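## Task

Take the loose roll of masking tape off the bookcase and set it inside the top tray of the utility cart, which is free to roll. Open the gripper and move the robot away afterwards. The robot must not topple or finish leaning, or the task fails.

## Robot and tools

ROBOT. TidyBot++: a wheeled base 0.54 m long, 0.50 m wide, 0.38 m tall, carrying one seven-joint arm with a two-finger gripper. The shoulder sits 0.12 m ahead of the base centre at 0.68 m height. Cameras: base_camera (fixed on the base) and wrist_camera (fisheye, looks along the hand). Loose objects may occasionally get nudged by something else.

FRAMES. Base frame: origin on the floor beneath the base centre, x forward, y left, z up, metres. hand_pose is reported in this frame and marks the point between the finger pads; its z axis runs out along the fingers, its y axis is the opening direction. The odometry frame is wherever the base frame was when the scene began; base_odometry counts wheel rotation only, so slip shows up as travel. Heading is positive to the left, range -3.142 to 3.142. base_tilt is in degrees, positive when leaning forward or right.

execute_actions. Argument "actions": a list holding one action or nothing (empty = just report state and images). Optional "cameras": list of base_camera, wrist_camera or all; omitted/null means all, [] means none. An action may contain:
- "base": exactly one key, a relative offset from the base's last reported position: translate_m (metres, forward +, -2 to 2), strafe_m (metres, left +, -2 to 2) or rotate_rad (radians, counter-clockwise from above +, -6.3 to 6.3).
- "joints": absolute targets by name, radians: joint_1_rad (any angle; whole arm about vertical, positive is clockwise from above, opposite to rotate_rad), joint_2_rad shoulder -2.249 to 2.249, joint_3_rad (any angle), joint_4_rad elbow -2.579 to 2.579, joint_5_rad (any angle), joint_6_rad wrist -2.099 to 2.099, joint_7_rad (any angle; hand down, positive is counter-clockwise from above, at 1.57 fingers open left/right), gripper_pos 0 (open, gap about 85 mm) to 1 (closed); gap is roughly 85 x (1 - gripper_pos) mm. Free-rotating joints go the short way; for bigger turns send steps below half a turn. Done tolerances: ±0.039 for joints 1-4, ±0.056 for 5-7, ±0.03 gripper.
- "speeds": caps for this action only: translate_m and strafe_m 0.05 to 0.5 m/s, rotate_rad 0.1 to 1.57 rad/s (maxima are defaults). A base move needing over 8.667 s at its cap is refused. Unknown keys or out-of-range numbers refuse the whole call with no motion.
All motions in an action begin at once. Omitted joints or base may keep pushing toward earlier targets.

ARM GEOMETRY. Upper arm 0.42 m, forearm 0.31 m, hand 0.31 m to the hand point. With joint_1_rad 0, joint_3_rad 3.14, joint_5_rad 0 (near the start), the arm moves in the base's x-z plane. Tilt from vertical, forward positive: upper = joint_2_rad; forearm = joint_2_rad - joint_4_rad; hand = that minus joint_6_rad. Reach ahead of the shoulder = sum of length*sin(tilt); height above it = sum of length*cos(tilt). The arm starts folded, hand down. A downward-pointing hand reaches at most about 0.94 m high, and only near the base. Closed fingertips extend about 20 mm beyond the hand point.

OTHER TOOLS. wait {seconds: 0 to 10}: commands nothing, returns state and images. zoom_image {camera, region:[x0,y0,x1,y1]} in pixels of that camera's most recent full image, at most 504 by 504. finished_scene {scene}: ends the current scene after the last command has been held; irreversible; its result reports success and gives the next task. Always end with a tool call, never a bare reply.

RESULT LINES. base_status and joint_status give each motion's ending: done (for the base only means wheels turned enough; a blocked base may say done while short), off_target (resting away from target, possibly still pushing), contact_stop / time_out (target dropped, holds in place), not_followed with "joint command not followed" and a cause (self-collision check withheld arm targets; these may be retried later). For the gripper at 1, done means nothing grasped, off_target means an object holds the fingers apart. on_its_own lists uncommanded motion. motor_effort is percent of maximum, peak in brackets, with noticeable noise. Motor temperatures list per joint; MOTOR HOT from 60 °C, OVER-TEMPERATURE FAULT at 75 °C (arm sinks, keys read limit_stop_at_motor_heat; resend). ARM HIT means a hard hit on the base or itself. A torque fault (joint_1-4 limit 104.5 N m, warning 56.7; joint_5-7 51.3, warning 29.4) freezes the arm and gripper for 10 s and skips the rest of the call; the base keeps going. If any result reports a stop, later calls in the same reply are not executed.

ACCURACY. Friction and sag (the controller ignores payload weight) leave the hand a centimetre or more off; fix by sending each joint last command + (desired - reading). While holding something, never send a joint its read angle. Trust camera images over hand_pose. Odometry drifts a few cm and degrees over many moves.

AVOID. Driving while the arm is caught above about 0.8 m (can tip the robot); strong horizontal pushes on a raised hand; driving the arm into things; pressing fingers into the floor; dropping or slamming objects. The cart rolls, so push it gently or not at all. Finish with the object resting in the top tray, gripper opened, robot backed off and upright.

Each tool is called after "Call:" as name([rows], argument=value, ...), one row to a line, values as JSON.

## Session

Call:
execute_actions([
  {"base": {"rotate_rad": 0.7}, "joints": {"joint_6_rad": 0.3}},
])

Scene clock: 1.63 s.
Motor temperatures (°C, as the motors report them): [35 31 26 34 34 40 43]
base_odometry: x=+0.000 y=+0.000 heading=+0.699 (m, m, rad; odometry frame)
base_tilt: forward=-0.4 right=+0.0 (deg)
base_status: done
joint_positions: joint_1_rad=+0.036 joint_2_rad=-0.365 joint_3_rad=+3.112 joint_4_rad=-2.513 joint_5_rad=-0.032 joint_6_rad=+0.278 joint_7_rad=+1.574 gripper_pos=+0.000
joint_status: all done
motor_effort: joint_1_rad=+0(0) joint_2_rad=-6(6) joint_3_rad=+0(1) joint_4_rad=+18(18) joint_5_rad=+0(0) joint_6_rad=+7(7) joint_7_rad=+2(1) (%)
hand_pose: x=+0.5294 y=-0.0031 z=+0.8114 quat_wxyz=(+0.002, +0.804, -0.013, +0.594) (m; base frame)
pictures: base_camera, wrist_camera
camera_calibration (this result's frames):
wrist_camera: T_world_to_cam=[[-0.0284827, -0.999483, -0.0149276, 0.024935], [-0.30497, 0.0229105, -0.952086, 0.991438], [0.951936, -0.0225656, -0.305464, -0.120122], [0, 0, 0, 1]] pos_world=[0.417417, -0.00050294, 0.907614]
Images, in order (width x height): base_camera 644x364, wrist_camera 644x476.

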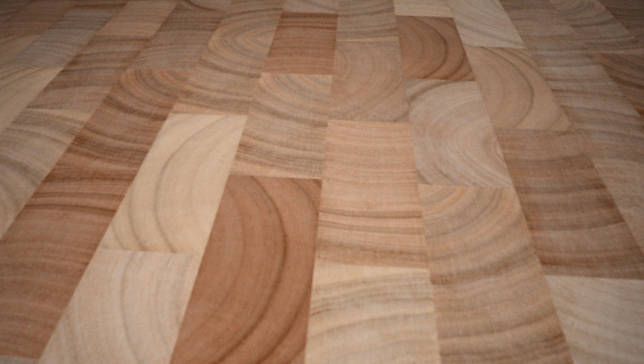

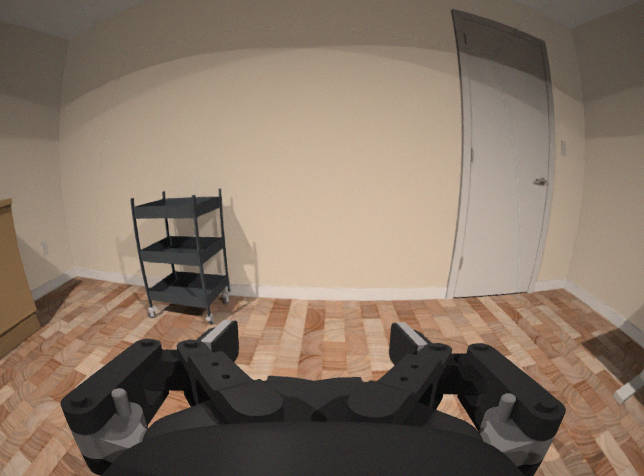

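Call:
execute_actions([
  {"base": {"rotate_rad": -3.1}},
])

Scene clock: 5.40 s.
Motor temperatures (°C, as the motors report them): [35 31 26 34 34 40 43]
base_odometry: x=+0.000 y=+0.000 heading=-2.400 (m, m, rad; odometry frame)
base_tilt: forward=-0.4 right=+0.0 (deg)
base_status: done
joint_positions: joint_1_rad=+0.035 joint_2_rad=-0.365 joint_3_rad=+3.112 joint_4_rad=-2.513 joint_5_rad=-0.032 joint_6_rad=+0.278 joint_7_rad=+1.574 gripper_pos=+0.000
joint_status: not commanded
motor_effort: joint_1_rad=+0(1) joint_2_rad=-6(7) joint_3_rad=+0(1) joint_4_rad=+18(18) joint_5_rad=+0(1) joint_6_rad=+7(7) joint_7_rad=+2(2) (%)
hand_pose: x=+0.5294 y=-0.0030 z=+0.8114 quat_wxyz=(+0.002, +0.804, -0.013, +0.594) (m; base frame)
pictures: base_camera, wrist_camera
camera_calibration (this result's frames):
wrist_camera: T_world_to_cam=[[-0.0280547, -0.999495, -0.0149221, 0.0248804], [-0.304979, 0.0227748, -0.952087, 0.991439], [0.951946, -0.0221596, -0.305464, -0.120123], [0, 0, 0, 1]] pos_world=[0.417417, -0.000373879, 0.907614]
Images, in order (width x height): base_camera 644x364, wrist_camera 644x476.

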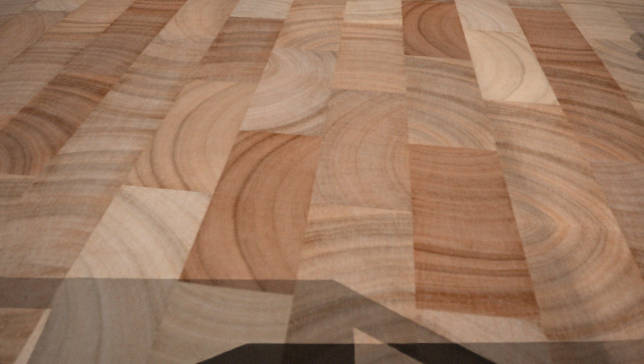

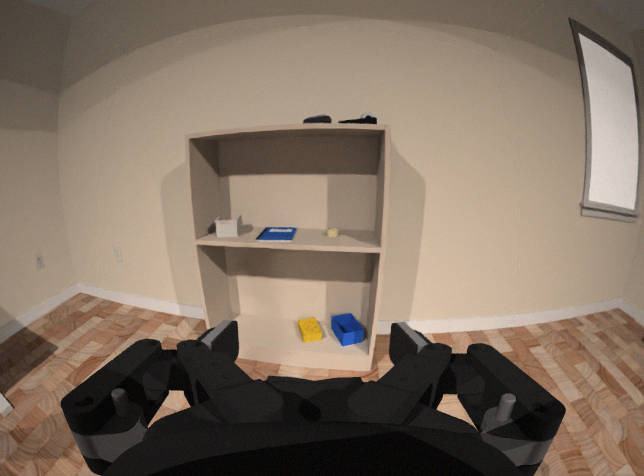

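Call:
zoom_image(camera="wrist_camera", region=[200, 180, 400, 270])

Region (200, 180, 400, 270) of wrist_camera's 644x476 image, scaled by 2.520; it fills the top 227 rows of this view, and the rest is white.

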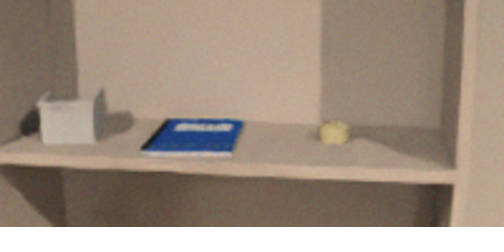

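Call:
execute_actions([
  {"base": {"strafe_m": -0.12}, "joints": {"joint_2_rad": 0.877, "joint_4_rad": -1.93, "joint_6_rad": 1.08}},
], cameras=[])

Call:
execute_actions([
  {"base": {"translate_m": 0.33}},
], cameras=["wrist_camera"])

Scene clock: 10.47 s.
Motor temperatures (°C, as the motors report them): [35 31 26 34 34 40 43]
base_odometry: x=-0.081 y=+0.089 heading=-2.401 (m, m, rad; odometry frame)
base_tilt: forward=-0.3 right=+0.0 (deg)
base_status: done
joint_positions: joint_1_rad=+0.035 joint_2_rad=+0.872 joint_3_rad=+3.112 joint_4_rad=-1.947 joint_5_rad=-0.032 joint_6_rad=+1.037 joint_7_rad=+1.574 gripper_pos=+0.000
joint_status: all done
motor_effort: joint_1_rad=+0(1) joint_2_rad=-42(42) joint_3_rad=-2(2) joint_4_rad=+9(18) joint_5_rad=+0(0) joint_6_rad=+8(8) joint_7_rad=+1(2) (%)
hand_pose: x=+0.8447 y=-0.0168 z=+0.5894 quat_wxyz=(+0.003, +0.777, -0.027, +0.628) (m; base frame)
pictures: none
No camera images: the call's "cameras" was empty. Leave "cameras" out to get every camera's image.

Scene clock: 12.43 s.
Motor temperatures (°C, as the motors report them): [35 31 26 34 34 40 43]
base_odometry: x=-0.325 y=-0.134 heading=-2.401 (m, m, rad; odometry frame)
base_tilt: forward=-0.3 right=+0.0 (deg)
base_status: done
joint_positions: joint_1_rad=+0.035 joint_2_rad=+0.872 joint_3_rad=+3.112 joint_4_rad=-1.939 joint_5_rad=-0.032 joint_6_rad=+1.040 joint_7_rad=+1.574 gripper_pos=+0.000
joint_status: not commanded
motor_effort: joint_1_rad=+0(2) joint_2_rad=-42(43) joint_3_rad=-1(2) joint_4_rad=+10(11) joint_5_rad=+1(1) joint_6_rad=+7(8) joint_7_rad=+2(1) (%)
hand_pose: x=+0.8478 y=-0.0169 z=+0.5932 quat_wxyz=(+0.003, +0.774, -0.027, +0.633) (m; base frame)
pictures: wrist_camera
camera_calibration (this result's frames):
wrist_camera: T_world_to_cam=[[-0.0496828, -0.998232, -0.0326363, 0.0454721], [-0.209285, 0.0423564, -0.976937, 0.815049], [0.976592, -0.0417067, -0.211019, -0.567457], [0, 0, 0, 1]] pos_world=[0.727011, -0.0127976, 0.677991]
Images, in order (width x height): wrist_camera 644x476.

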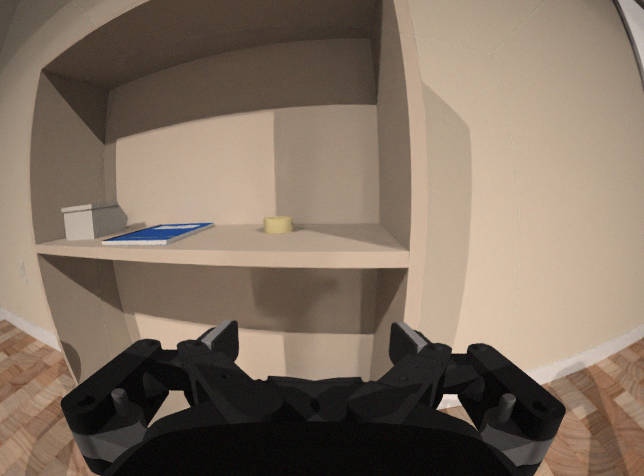

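Call:
execute_actions([
  {"base": {"strafe_m": 0.04}, "joints": {"joint_2_rad": 0.845, "joint_6_rad": 1.05}},
], cameras=[])

Call:
execute_actions([
  {"base": {"translate_m": 0.24}, "speeds": {"translate_m": 0.2}},
], cameras=["wrist_camera"])

Scene clock: 14.87 s.
Motor temperatures (°C, as the motors report them): [35 31 26 34 34 40 43]
base_odometry: x=-0.298 y=-0.164 heading=-2.401 (m, m, rad; odometry frame)
base_tilt: forward=-0.3 right=+0.0 (deg)
base_status: done
joint_positions: joint_1_rad=+0.031 joint_2_rad=+0.853 joint_3_rad=+3.112 joint_4_rad=-1.938 joint_5_rad=-0.032 joint_6_rad=+1.040 joint_7_rad=+1.574 gripper_pos=+0.000
joint_status: all done
motor_effort: joint_1_rad=+0(4) joint_2_rad=-42(43) joint_3_rad=-2(3) joint_4_rad=+10(10) joint_5_rad=+1(1) joint_6_rad=+7(8) joint_7_rad=+2(2) (%)
hand_pose: x=+0.8495 y=-0.0138 z=+0.6072 quat_wxyz=(+0.001, +0.768, -0.025, +0.640) (m; base frame)
pictures: none
No camera images: the call's "cameras" was empty. Leave "cameras" out to get every camera's image.

Scene clock: 29.87 s.
Motor temperatures (°C, as the motors report them): [35 32 26 35 34 40 43]
base_odometry: x=-0.473 y=-0.323 heading=-2.402 (m, m, rad; odometry frame)
base_tilt: forward=-0.4 right=+0.0 (deg)
base_status: translate_m time_out (by the wheels' count: +0.237 of +0.240)
joint_positions: joint_1_rad=+0.032 joint_2_rad=+0.762 joint_3_rad=+3.112 joint_4_rad=-2.108 joint_5_rad=-0.036 joint_6_rad=+1.047 joint_7_rad=+1.574 gripper_pos=+0.000
joint_status: not commanded
motor_effort: joint_1_rad=+2(3) joint_2_rad=-18(43) joint_3_rad=+1(3) joint_4_rad=+45(46) joint_5_rad=+6(7) joint_6_rad=+4(9) joint_7_rad=+0(1) (%)
hand_pose: x=+0.7947 y=-0.0135 z=+0.6055 quat_wxyz=(+0.003, +0.790, -0.026, +0.612) (m; base frame)
pictures: wrist_camera
camera_calibration (this result's frames):
wrist_camera: T_world_to_cam=[[-0.0482627, -0.998394, -0.0296548, 0.0437171], [-0.260156, 0.0412296, -0.964686, 0.848777], [0.96436, -0.0388434, -0.261728, -0.472356], [0, 0, 0, 1]] pos_world=[0.678445, -0.00969577, 0.696471]
Images, in order (width x height): wrist_camera 644x476.

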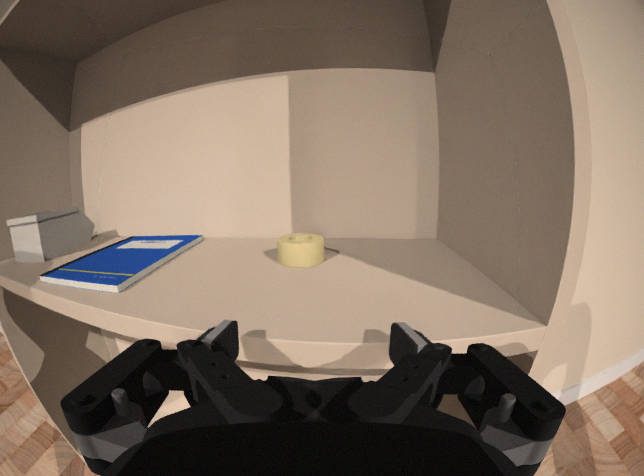

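Call:
execute_actions([
  {"base": {"translate_m": -0.1}},
], cameras=[])

Call:
execute_actions([
  {"joints": {"joint_2_rad": 0.78, "joint_4_rad": -1.93, "joint_6_rad": 1.0}},
], cameras=["wrist_camera"])

Scene clock: 32.47 s.
Motor temperatures (°C, as the motors report them): [35 32 26 35 34 40 43]
base_odometry: x=-0.399 y=-0.256 heading=-2.402 (m, m, rad; odometry frame)
base_tilt: forward=-0.3 right=+0.0 (deg)
base_status: done
joint_positions: joint_1_rad=+0.034 joint_2_rad=+0.844 joint_3_rad=+3.111 joint_4_rad=-1.924 joint_5_rad=-0.036 joint_6_rad=+1.047 joint_7_rad=+1.574 gripper_pos=+0.000
joint_status: not commanded
motor_effort: joint_1_rad=+0(3) joint_2_rad=-41(44) joint_3_rad=-2(2) joint_4_rad=+10(43) joint_5_rad=+0(6) joint_6_rad=+7(10) joint_7_rad=+1(1) (%)
hand_pose: x=+0.8554 y=-0.0174 z=+0.6221 quat_wxyz=(+0.003, +0.758, -0.028, +0.652) (m; base frame)
pictures: none
No camera images: the call's "cameras" was empty. Leave "cameras" out to get every camera's image.

Scene clock: 33.37 s.
Motor temperatures (°C, as the motors report them): [35 32 26 35 34 40 43]
base_odometry: x=-0.399 y=-0.256 heading=-2.402 (m, m, rad; odometry frame)
base_tilt: forward=-0.3 right=+0.0 (deg)
base_status: not commanded
joint_positions: joint_1_rad=+0.034 joint_2_rad=+0.784 joint_3_rad=+3.111 joint_4_rad=-1.924 joint_5_rad=-0.036 joint_6_rad=+1.043 joint_7_rad=+1.574 gripper_pos=+0.000
joint_status: all done
motor_effort: joint_1_rad=+0(1) joint_2_rad=-41(44) joint_3_rad=-1(2) joint_4_rad=+11(13) joint_5_rad=+1(1) joint_6_rad=+8(7) joint_7_rad=+2(1) (%)
hand_pose: x=+0.8576 y=-0.0174 z=+0.6657 quat_wxyz=(+0.003, +0.739, -0.028, +0.673) (m; base frame)
pictures: wrist_camera
camera_calibration (this result's frames):
wrist_camera: T_world_to_cam=[[-0.0491144, -0.998134, -0.0362743, 0.0497667], [-0.103881, 0.041226, -0.993735, 0.808706], [0.993376, -0.0450385, -0.105712, -0.646244], [0, 0, 0, 1]] pos_world=[0.728417, -0.0127717, 0.737129]
Images, in order (width x height): wrist_camera 644x476.

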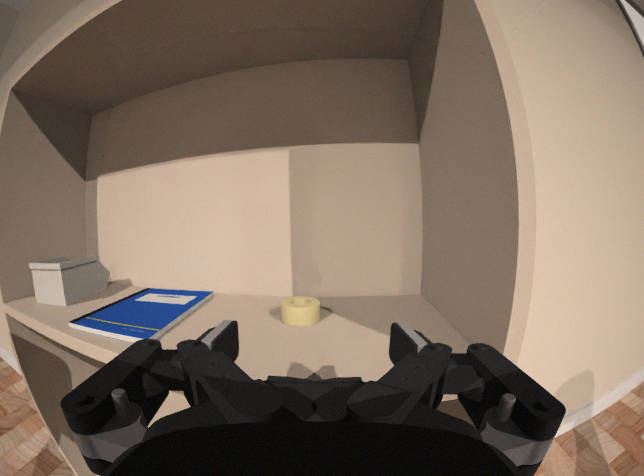

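Call:
execute_actions([
  {"base": {"translate_m": 0.17}, "speeds": {"translate_m": 0.2}},
], cameras=[])

Call:
execute_actions([
  {"joints": {"joint_2_rad": 0.85}},
], cameras=["wrist_camera"])

Scene clock: 36.13 s.
Motor temperatures (°C, as the motors report them): [35 32 26 35 34 40 43]
base_odometry: x=-0.525 y=-0.371 heading=-2.403 (m, m, rad; odometry frame)
base_tilt: forward=-0.3 right=+0.0 (deg)
base_status: done
joint_positions: joint_1_rad=+0.034 joint_2_rad=+0.783 joint_3_rad=+3.111 joint_4_rad=-1.924 joint_5_rad=-0.036 joint_6_rad=+1.041 joint_7_rad=+1.574 gripper_pos=+0.000
joint_status: not commanded
motor_effort: joint_1_rad=+0(1) joint_2_rad=-41(43) joint_3_rad=-2(2) joint_4_rad=+11(13) joint_5_rad=+0(1) joint_6_rad=+8(8) joint_7_rad=+2(1) (%)
hand_pose: x=+0.8574 y=-0.0174 z=+0.6653 quat_wxyz=(+0.003, +0.740, -0.028, +0.672) (m; base frame)
pictures: none
No camera images: the call's "cameras" was empty. Leave "cameras" out to get every camera's image.

Scene clock: 36.97 s.
Motor temperatures (°C, as the motors report them): [35 32 26 35 34 40 43]
base_odometry: x=-0.525 y=-0.371 heading=-2.403 (m, m, rad; odometry frame)
base_tilt: forward=-0.3 right=+0.0 (deg)
base_status: not commanded
joint_positions: joint_1_rad=+0.034 joint_2_rad=+0.840 joint_3_rad=+3.111 joint_4_rad=-1.924 joint_5_rad=-0.036 joint_6_rad=+1.041 joint_7_rad=+1.574 gripper_pos=+0.000
joint_status: all done
motor_effort: joint_1_rad=+0(0) joint_2_rad=-37(44) joint_3_rad=-1(2) joint_4_rad=+8(11) joint_5_rad=+1(1) joint_6_rad=+5(8) joint_7_rad=+1(1) (%)
hand_pose: x=+0.8554 y=-0.0174 z=+0.6235 quat_wxyz=(+0.003, +0.758, -0.028, +0.651) (m; base frame)
pictures: wrist_camera
camera_calibration (this result's frames):
wrist_camera: T_world_to_cam=[[-0.0511809, -0.998063, -0.0353632, 0.0493923], [-0.161562, 0.0432177, -0.985916, 0.811082], [0.985534, -0.0447467, -0.163461, -0.605875], [0, 0, 0, 1]] pos_world=[0.730679, -0.0128674, 0.702368]
Images, in order (width x height): wrist_camera 644x476.

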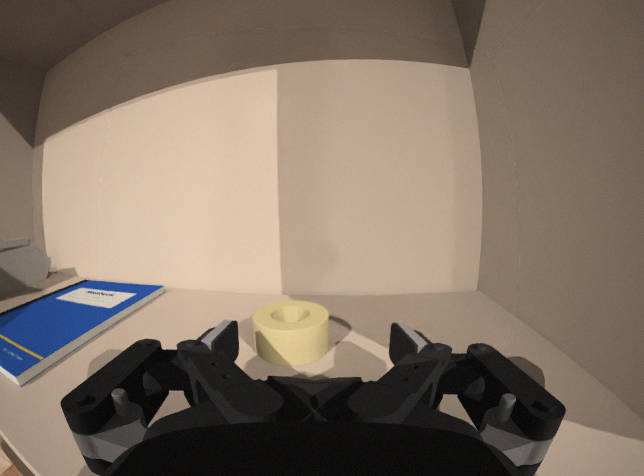

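Call:
execute_actions([
  {"base": {"translate_m": 0.03}, "speeds": {"translate_m": 0.1}},
], cameras=[])

Call:
execute_actions([
  {"joints": {"gripper_pos": 1}},
], cameras=[])

Call:
execute_actions([
  {"joints": {"joint_2_rad": 0.75}},
], cameras=[])

Call:
execute_actions([
  {"base": {"translate_m": -0.5}},
], cameras=["wrist_camera"])

Scene clock: 38.80 s.
Motor temperatures (°C, as the motors report them): [35 32 26 35 34 40 43]
base_odometry: x=-0.547 y=-0.391 heading=-2.404 (m, m, rad; odometry frame)
base_tilt: forward=-0.3 right=+0.0 (deg)
base_status: done
joint_positions: joint_1_rad=+0.034 joint_2_rad=+0.839 joint_3_rad=+3.111 joint_4_rad=-1.924 joint_5_rad=-0.036 joint_6_rad=+1.041 joint_7_rad=+1.574 gripper_pos=+0.000
joint_status: not commanded
motor_effort: joint_1_rad=+1(2) joint_2_rad=-41(41) joint_3_rad=-1(3) joint_4_rad=+10(11) joint_5_rad=+0(1) joint_6_rad=+7(8) joint_7_rad=+1(2) (%)
hand_pose: x=+0.8554 y=-0.0174 z=+0.6238 quat_wxyz=(+0.003, +0.758, -0.028, +0.651) (m; base frame)
pictures: none
No camera images: the call's "cameras" was empty. Leave "cameras" out to get every camera's image.

Scene clock: 39.90 s.
Motor temperatures (°C, as the motors report them): [35 32 26 35 34 40 43]
base_odometry: x=-0.547 y=-0.391 heading=-2.404 (m, m, rad; odometry frame)
base_tilt: forward=-0.3 right=+0.0 (deg)
base_status: not commanded
joint_positions: joint_1_rad=+0.034 joint_2_rad=+0.839 joint_3_rad=+3.111 joint_4_rad=-1.924 joint_5_rad=-0.036 joint_6_rad=+1.041 joint_7_rad=+1.574 gripper_pos=+0.503
joint_status: gripper_pos off_target (ended at +0.503, target +1.000)
motor_effort: joint_1_rad=+0(1) joint_2_rad=-40(41) joint_3_rad=-1(2) joint_4_rad=+9(10) joint_5_rad=+0(0) joint_6_rad=+6(6) joint_7_rad=+2(1) (%)
hand_pose: x=+0.8554 y=-0.0174 z=+0.6238 quat_wxyz=(+0.003, +0.758, -0.028, +0.651) (m; base frame)
pictures: none
No camera images: the call's "cameras" was empty. Leave "cameras" out to get every camera's image.

Scene clock: 40.90 s.
Motor temperatures (°C, as the motors report them): [35 32 26 35 34 40 43]
base_odometry: x=-0.547 y=-0.391 heading=-2.404 (m, m, rad; odometry frame)
base_tilt: forward=-0.3 right=+0.0 (deg)
base_status: not commanded
joint_positions: joint_1_rad=+0.034 joint_2_rad=+0.753 joint_3_rad=+3.111 joint_4_rad=-1.925 joint_5_rad=-0.036 joint_6_rad=+1.037 joint_7_rad=+1.574 gripper_pos=+0.503
joint_status: all done
motor_effort: joint_1_rad=+0(0) joint_2_rad=-42(45) joint_3_rad=-2(2) joint_4_rad=+12(12) joint_5_rad=+0(1) joint_6_rad=+8(8) joint_7_rad=+1(1) (%)
hand_pose: x=+0.8573 y=-0.0174 z=+0.6857 quat_wxyz=(+0.003, +0.731, -0.028, +0.681) (m; base frame)
pictures: none
No camera images: the call's "cameras" was empty. Leave "cameras" out to get every camera's image.

Scene clock: 43.43 s.
Motor temperatures (°C, as the motors report them): [35 32 26 35 34 40 43]
base_odometry: x=-0.177 y=-0.054 heading=-2.403 (m, m, rad; odometry frame)
base_tilt: forward=-0.4 right=+0.0 (deg)
base_status: done
joint_positions: joint_1_rad=+0.035 joint_2_rad=+0.753 joint_3_rad=+3.111 joint_4_rad=-1.927 joint_5_rad=-0.036 joint_6_rad=+1.036 joint_7_rad=+1.574 gripper_pos=+0.503
joint_status: not commanded
motor_effort: joint_1_rad=+0(4) joint_2_rad=-40(45) joint_3_rad=-1(3) joint_4_rad=+12(14) joint_5_rad=+1(0) joint_6_rad=+8(8) joint_7_rad=+2(2) (%)
hand_pose: x=+0.8566 y=-0.0176 z=+0.6849 quat_wxyz=(+0.003, +0.732, -0.028, +0.681) (m; base frame)
pictures: wrist_camera
camera_calibration (this result's frames):
wrist_camera: T_world_to_cam=[[-0.0485179, -0.998151, -0.036617, 0.0499075], [-0.0831496, 0.0405692, -0.995711, 0.811231], [0.995355, -0.0452651, -0.0849642, -0.659169], [0, 0, 0, 1]] pos_world=[0.725982, -0.0129331, 0.753573]
Images, in order (width x height): wrist_camera 644x476.

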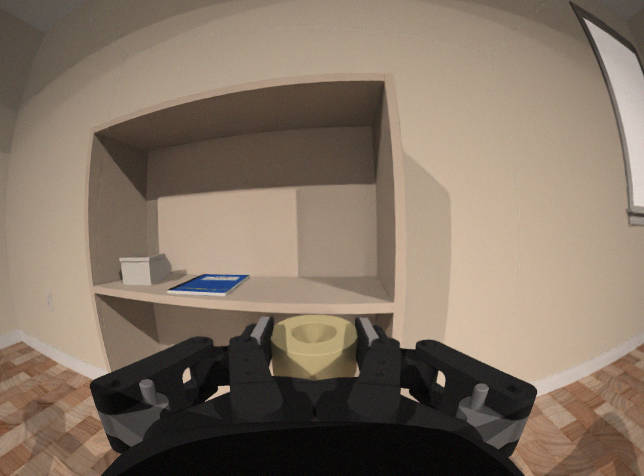

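Call:
execute_actions([
  {"base": {"rotate_rad": -2.895}, "joints": {"joint_2_rad": 0.15, "joint_4_rad": -1.9, "joint_6_rad": 0.15}},
], cameras=[])

Call:
execute_actions([
  {"base": {"translate_m": 0.85}},
])

Scene clock: 47.70 s.
Motor temperatures (°C, as the motors report them): [35 32 26 35 34 40 43]
base_odometry: x=-0.177 y=-0.054 heading=+0.985 (m, m, rad; odometry frame)
base_tilt: forward=-0.4 right=+0.0 (deg)
base_status: done
joint_positions: joint_1_rad=+0.039 joint_2_rad=+0.168 joint_3_rad=+3.112 joint_4_rad=-1.907 joint_5_rad=-0.036 joint_6_rad=+0.191 joint_7_rad=+1.574 gripper_pos=+0.503
joint_status: all done
motor_effort: joint_1_rad=+1(5) joint_2_rad=-28(44) joint_3_rad=-1(4) joint_4_rad=+19(19) joint_5_rad=+0(1) joint_6_rad=+7(9) joint_7_rad=+1(2) (%)
hand_pose: x=+0.7605 y=-0.0081 z=+0.8490 quat_wxyz=(-0.006, +0.808, -0.021, +0.588) (m; base frame)
pictures: none
No camera images: the call's "cameras" was empty. Leave "cameras" out to get every camera's image.

Scene clock: 50.73 s.
Motor temperatures (°C, as the motors report them): [35 32 26 35 34 40 43]
base_odometry: x=+0.293 y=+0.654 heading=+0.985 (m, m, rad; odometry frame)
base_tilt: forward=-0.3 right=+0.0 (deg)
base_status: done
joint_positions: joint_1_rad=+0.039 joint_2_rad=+0.157 joint_3_rad=+3.112 joint_4_rad=-1.907 joint_5_rad=-0.036 joint_6_rad=+0.188 joint_7_rad=+1.574 gripper_pos=+0.503
joint_status: not commanded
motor_effort: joint_1_rad=+0(1) joint_2_rad=-28(31) joint_3_rad=-1(1) joint_4_rad=+19(20) joint_5_rad=+0(0) joint_6_rad=+8(8) joint_7_rad=+2(1) (%)
hand_pose: x=+0.7583 y=-0.0080 z=+0.8552 quat_wxyz=(-0.006, +0.806, -0.020, +0.591) (m; base frame)
pictures: base_camera, wrist_camera
camera_calibration (this result's frames):
wrist_camera: T_world_to_cam=[[-0.0307099, -0.998896, -0.0355546, 0.0465627], [-0.310444, 0.0433444, -0.949603, 1.1052], [0.950095, -0.0181245, -0.311433, -0.31824], [0, 0, 0, 1]] pos_world=[0.64689, -0.00716071, 0.952044]
Images, in order (width x height): base_camera 644x364, wrist_camera 644x476.

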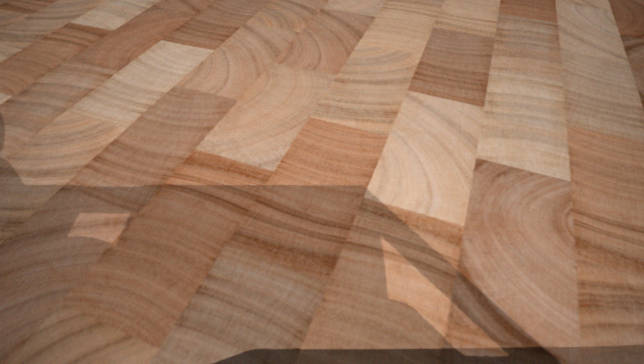

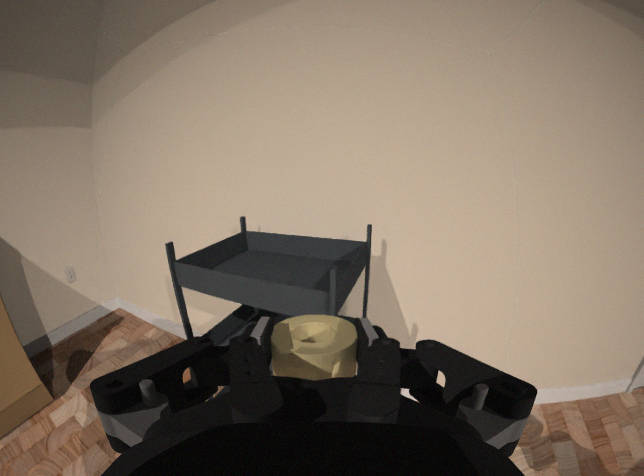

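Call:
execute_actions([
  {"base": {"translate_m": 0.42}, "joints": {"joint_1_rad": -0.07}},
], cameras=[])

Call:
execute_actions([
  {"joints": {"joint_2_rad": 0.25, "joint_6_rad": 0.2}},
])

Scene clock: 54.13 s.
Motor temperatures (°C, as the motors report them): [35 32 26 35 34 40 43]
base_odometry: x=+0.526 y=+1.004 heading=+0.984 (m, m, rad; odometry frame)
base_tilt: forward=-0.3 right=+0.0 (deg)
base_status: done
joint_positions: joint_1_rad=-0.071 joint_2_rad=+0.157 joint_3_rad=+3.111 joint_4_rad=-1.906 joint_5_rad=-0.036 joint_6_rad=+0.187 joint_7_rad=+1.574 gripper_pos=+0.503
joint_status: all done
motor_effort: joint_1_rad=+1(3) joint_2_rad=-28(31) joint_3_rad=+0(1) joint_4_rad=+19(20) joint_5_rad=+0(0) joint_6_rad=+8(8) joint_7_rad=+1(1) (%)
hand_pose: x=+0.7552 y=+0.0629 z=+0.8550 quat_wxyz=(-0.039, +0.806, +0.024, +0.590) (m; base frame)
pictures: none
No camera images: the call's "cameras" was empty. Leave "cameras" out to get every camera's image.

Scene clock: 55.13 s.
Motor temperatures (°C, as the motors report them): [35 32 26 35 34 40 43]
base_odometry: x=+0.526 y=+1.004 heading=+0.984 (m, m, rad; odometry frame)
base_tilt: forward=-0.3 right=+0.0 (deg)
base_status: not commanded
joint_positions: joint_1_rad=-0.071 joint_2_rad=+0.252 joint_3_rad=+3.111 joint_4_rad=-1.906 joint_5_rad=-0.036 joint_6_rad=+0.187 joint_7_rad=+1.574 gripper_pos=+0.503
joint_status: all done
motor_effort: joint_1_rad=+0(0) joint_2_rad=-30(34) joint_3_rad=-1(1) joint_4_rad=+17(19) joint_5_rad=+0(0) joint_6_rad=+7(8) joint_7_rad=+2(2) (%)
hand_pose: x=+0.7687 y=+0.0639 z=+0.7937 quat_wxyz=(-0.037, +0.833, +0.025, +0.551) (m; base frame)
pictures: base_camera, wrist_camera
camera_calibration (this result's frames):
wrist_camera: T_world_to_cam=[[0.0768883, -0.996372, -0.0364953, 0.0343999], [-0.402246, 0.00249356, -0.915528, 1.09309], [0.912297, 0.0850735, -0.400594, -0.252699], [0, 0, 0, 1]] pos_world=[0.667582, 0.0530474, 0.900779]
Images, in order (width x height): base_camera 644x364, wrist_camera 644x476.

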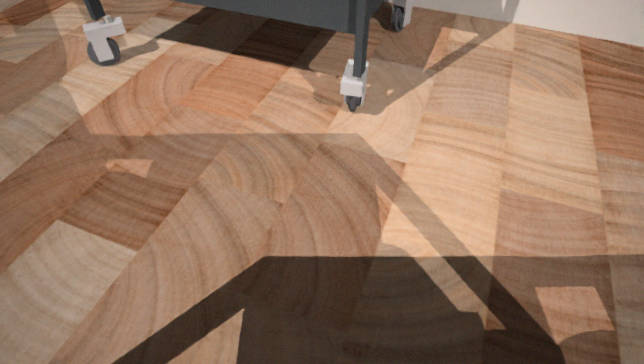

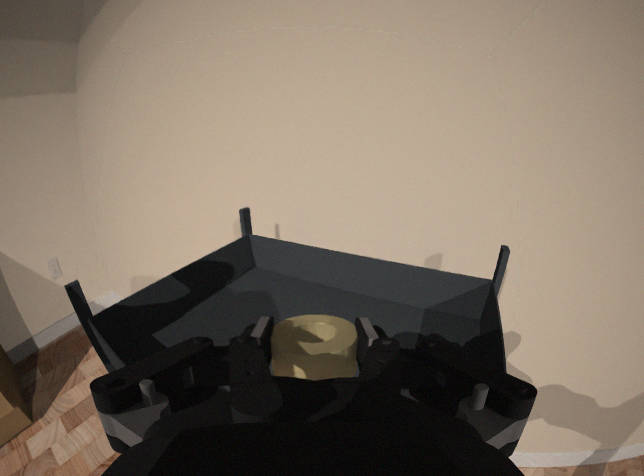

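Call:
execute_actions([
  {"base": {"translate_m": 0.15}},
], cameras=["wrist_camera"])

Call:
execute_actions([
  {"joints": {"gripper_pos": 0}},
], cameras=[])

Call:
execute_actions([
  {"base": {"translate_m": -0.45}, "joints": {"joint_2_rad": -0.1, "joint_6_rad": -0.3}},
])

Scene clock: 57.60 s.
Motor temperatures (°C, as the motors report them): [35 32 26 35 34 40 43]
base_odometry: x=+0.610 y=+1.129 heading=+0.983 (m, m, rad; odometry frame)
base_tilt: forward=-0.3 right=+0.0 (deg)
base_status: done
joint_positions: joint_1_rad=-0.071 joint_2_rad=+0.255 joint_3_rad=+3.111 joint_4_rad=-1.906 joint_5_rad=-0.036 joint_6_rad=+0.187 joint_7_rad=+1.574 gripper_pos=+0.503
joint_status: not commanded
motor_effort: joint_1_rad=+0(2) joint_2_rad=-31(33) joint_3_rad=-1(2) joint_4_rad=+18(19) joint_5_rad=+0(1) joint_6_rad=+7(8) joint_7_rad=+1(1) (%)
hand_pose: x=+0.7691 y=+0.0639 z=+0.7920 quat_wxyz=(-0.037, +0.834, +0.025, +0.550) (m; base frame)
pictures: wrist_camera
camera_calibration (this result's frames):
wrist_camera: T_world_to_cam=[[0.0767899, -0.996378, -0.0365208, 0.0344311], [-0.404647, 0.00233276, -0.91447, 1.09267], [0.911243, 0.0850001, -0.403003, -0.251067], [0, 0, 0, 1]] pos_world=[0.668287, 0.0530982, 0.899295]
Images, in order (width x height): wrist_camera 644x476.

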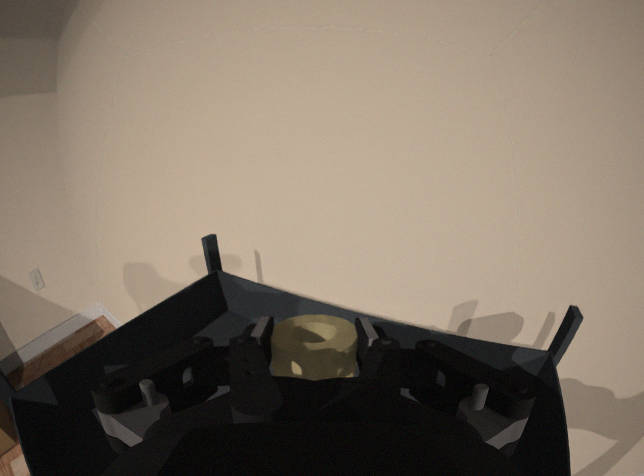

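Scene clock: 58.70 s.
Motor temperatures (°C, as the motors report them): [35 32 26 35 34 40 43]
base_odometry: x=+0.610 y=+1.129 heading=+0.983 (m, m, rad; odometry frame)
base_tilt: forward=-0.3 right=+0.0 (deg)
base_status: not commanded
joint_positions: joint_1_rad=-0.071 joint_2_rad=+0.255 joint_3_rad=+3.111 joint_4_rad=-1.906 joint_5_rad=-0.036 joint_6_rad=+0.187 joint_7_rad=+1.574 gripper_pos=+0.000
joint_status: all done
motor_effort: joint_1_rad=+0(1) joint_2_rad=-30(31) joint_3_rad=-1(1) joint_4_rad=+17(18) joint_5_rad=+0(1) joint_6_rad=+7(7) joint_7_rad=+1(2) (%)
hand_pose: x=+0.7691 y=+0.0639 z=+0.7920 quat_wxyz=(-0.037, +0.834, +0.025, +0.550) (m; base frame)
pictures: none
No camera images: the call's "cameras" was empty. Leave "cameras" out to get every camera's image.

Scene clock: 61.03 s.
Motor temperatures (°C, as the motors report them): [35 32 26 35 34 40 43]
base_odometry: x=+0.360 y=+0.754 heading=+0.984 (m, m, rad; odometry frame)
base_tilt: forward=-0.4 right=+0.0 (deg)
base_status: done
joint_positions: joint_1_rad=-0.071 joint_2_rad=-0.096 joint_3_rad=+3.111 joint_4_rad=-1.903 joint_5_rad=-0.036 joint_6_rad=-0.262 joint_7_rad=+1.574 gripper_pos=+0.000
joint_status: all done
motor_effort: joint_1_rad=+1(3) joint_2_rad=-17(35) joint_3_rad=+0(2) joint_4_rad=+19(20) joint_5_rad=+0(1) joint_6_rad=+6(7) joint_7_rad=+2(2) (%)
hand_pose: x=+0.6541 y=+0.0593 z=+0.8780 quat_wxyz=(-0.037, +0.859, +0.033, +0.509) (m; base frame)
pictures: base_camera, wrist_camera
camera_calibration (this result's frames):
wrist_camera: T_world_to_cam=[[0.0895238, -0.99551, -0.030731, 0.0283521], [-0.488931, -0.0170453, -0.872156, 1.14391], [0.867716, 0.093104, -0.488262, -0.00836028], [0, 0, 0, 1]] pos_world=[0.564011, 0.0485016, 0.994459]
Images, in order (width x height): base_camera 644x364, wrist_camera 644x476.

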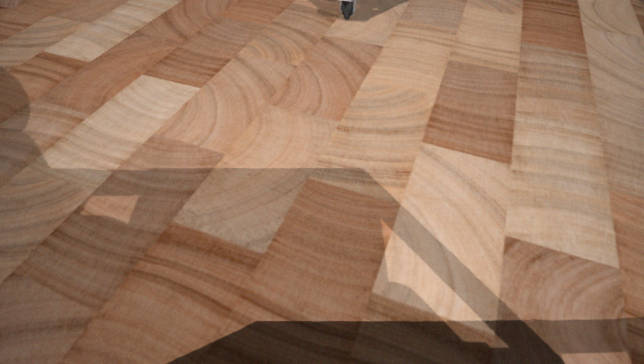

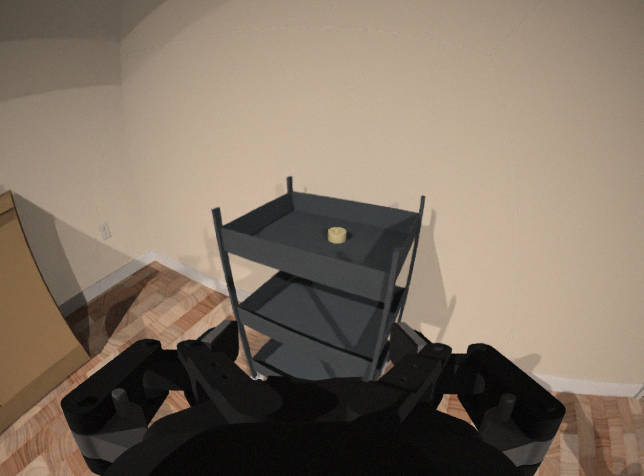

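Call:
finished_scene(scene=2)

The scene is finished: the task was done.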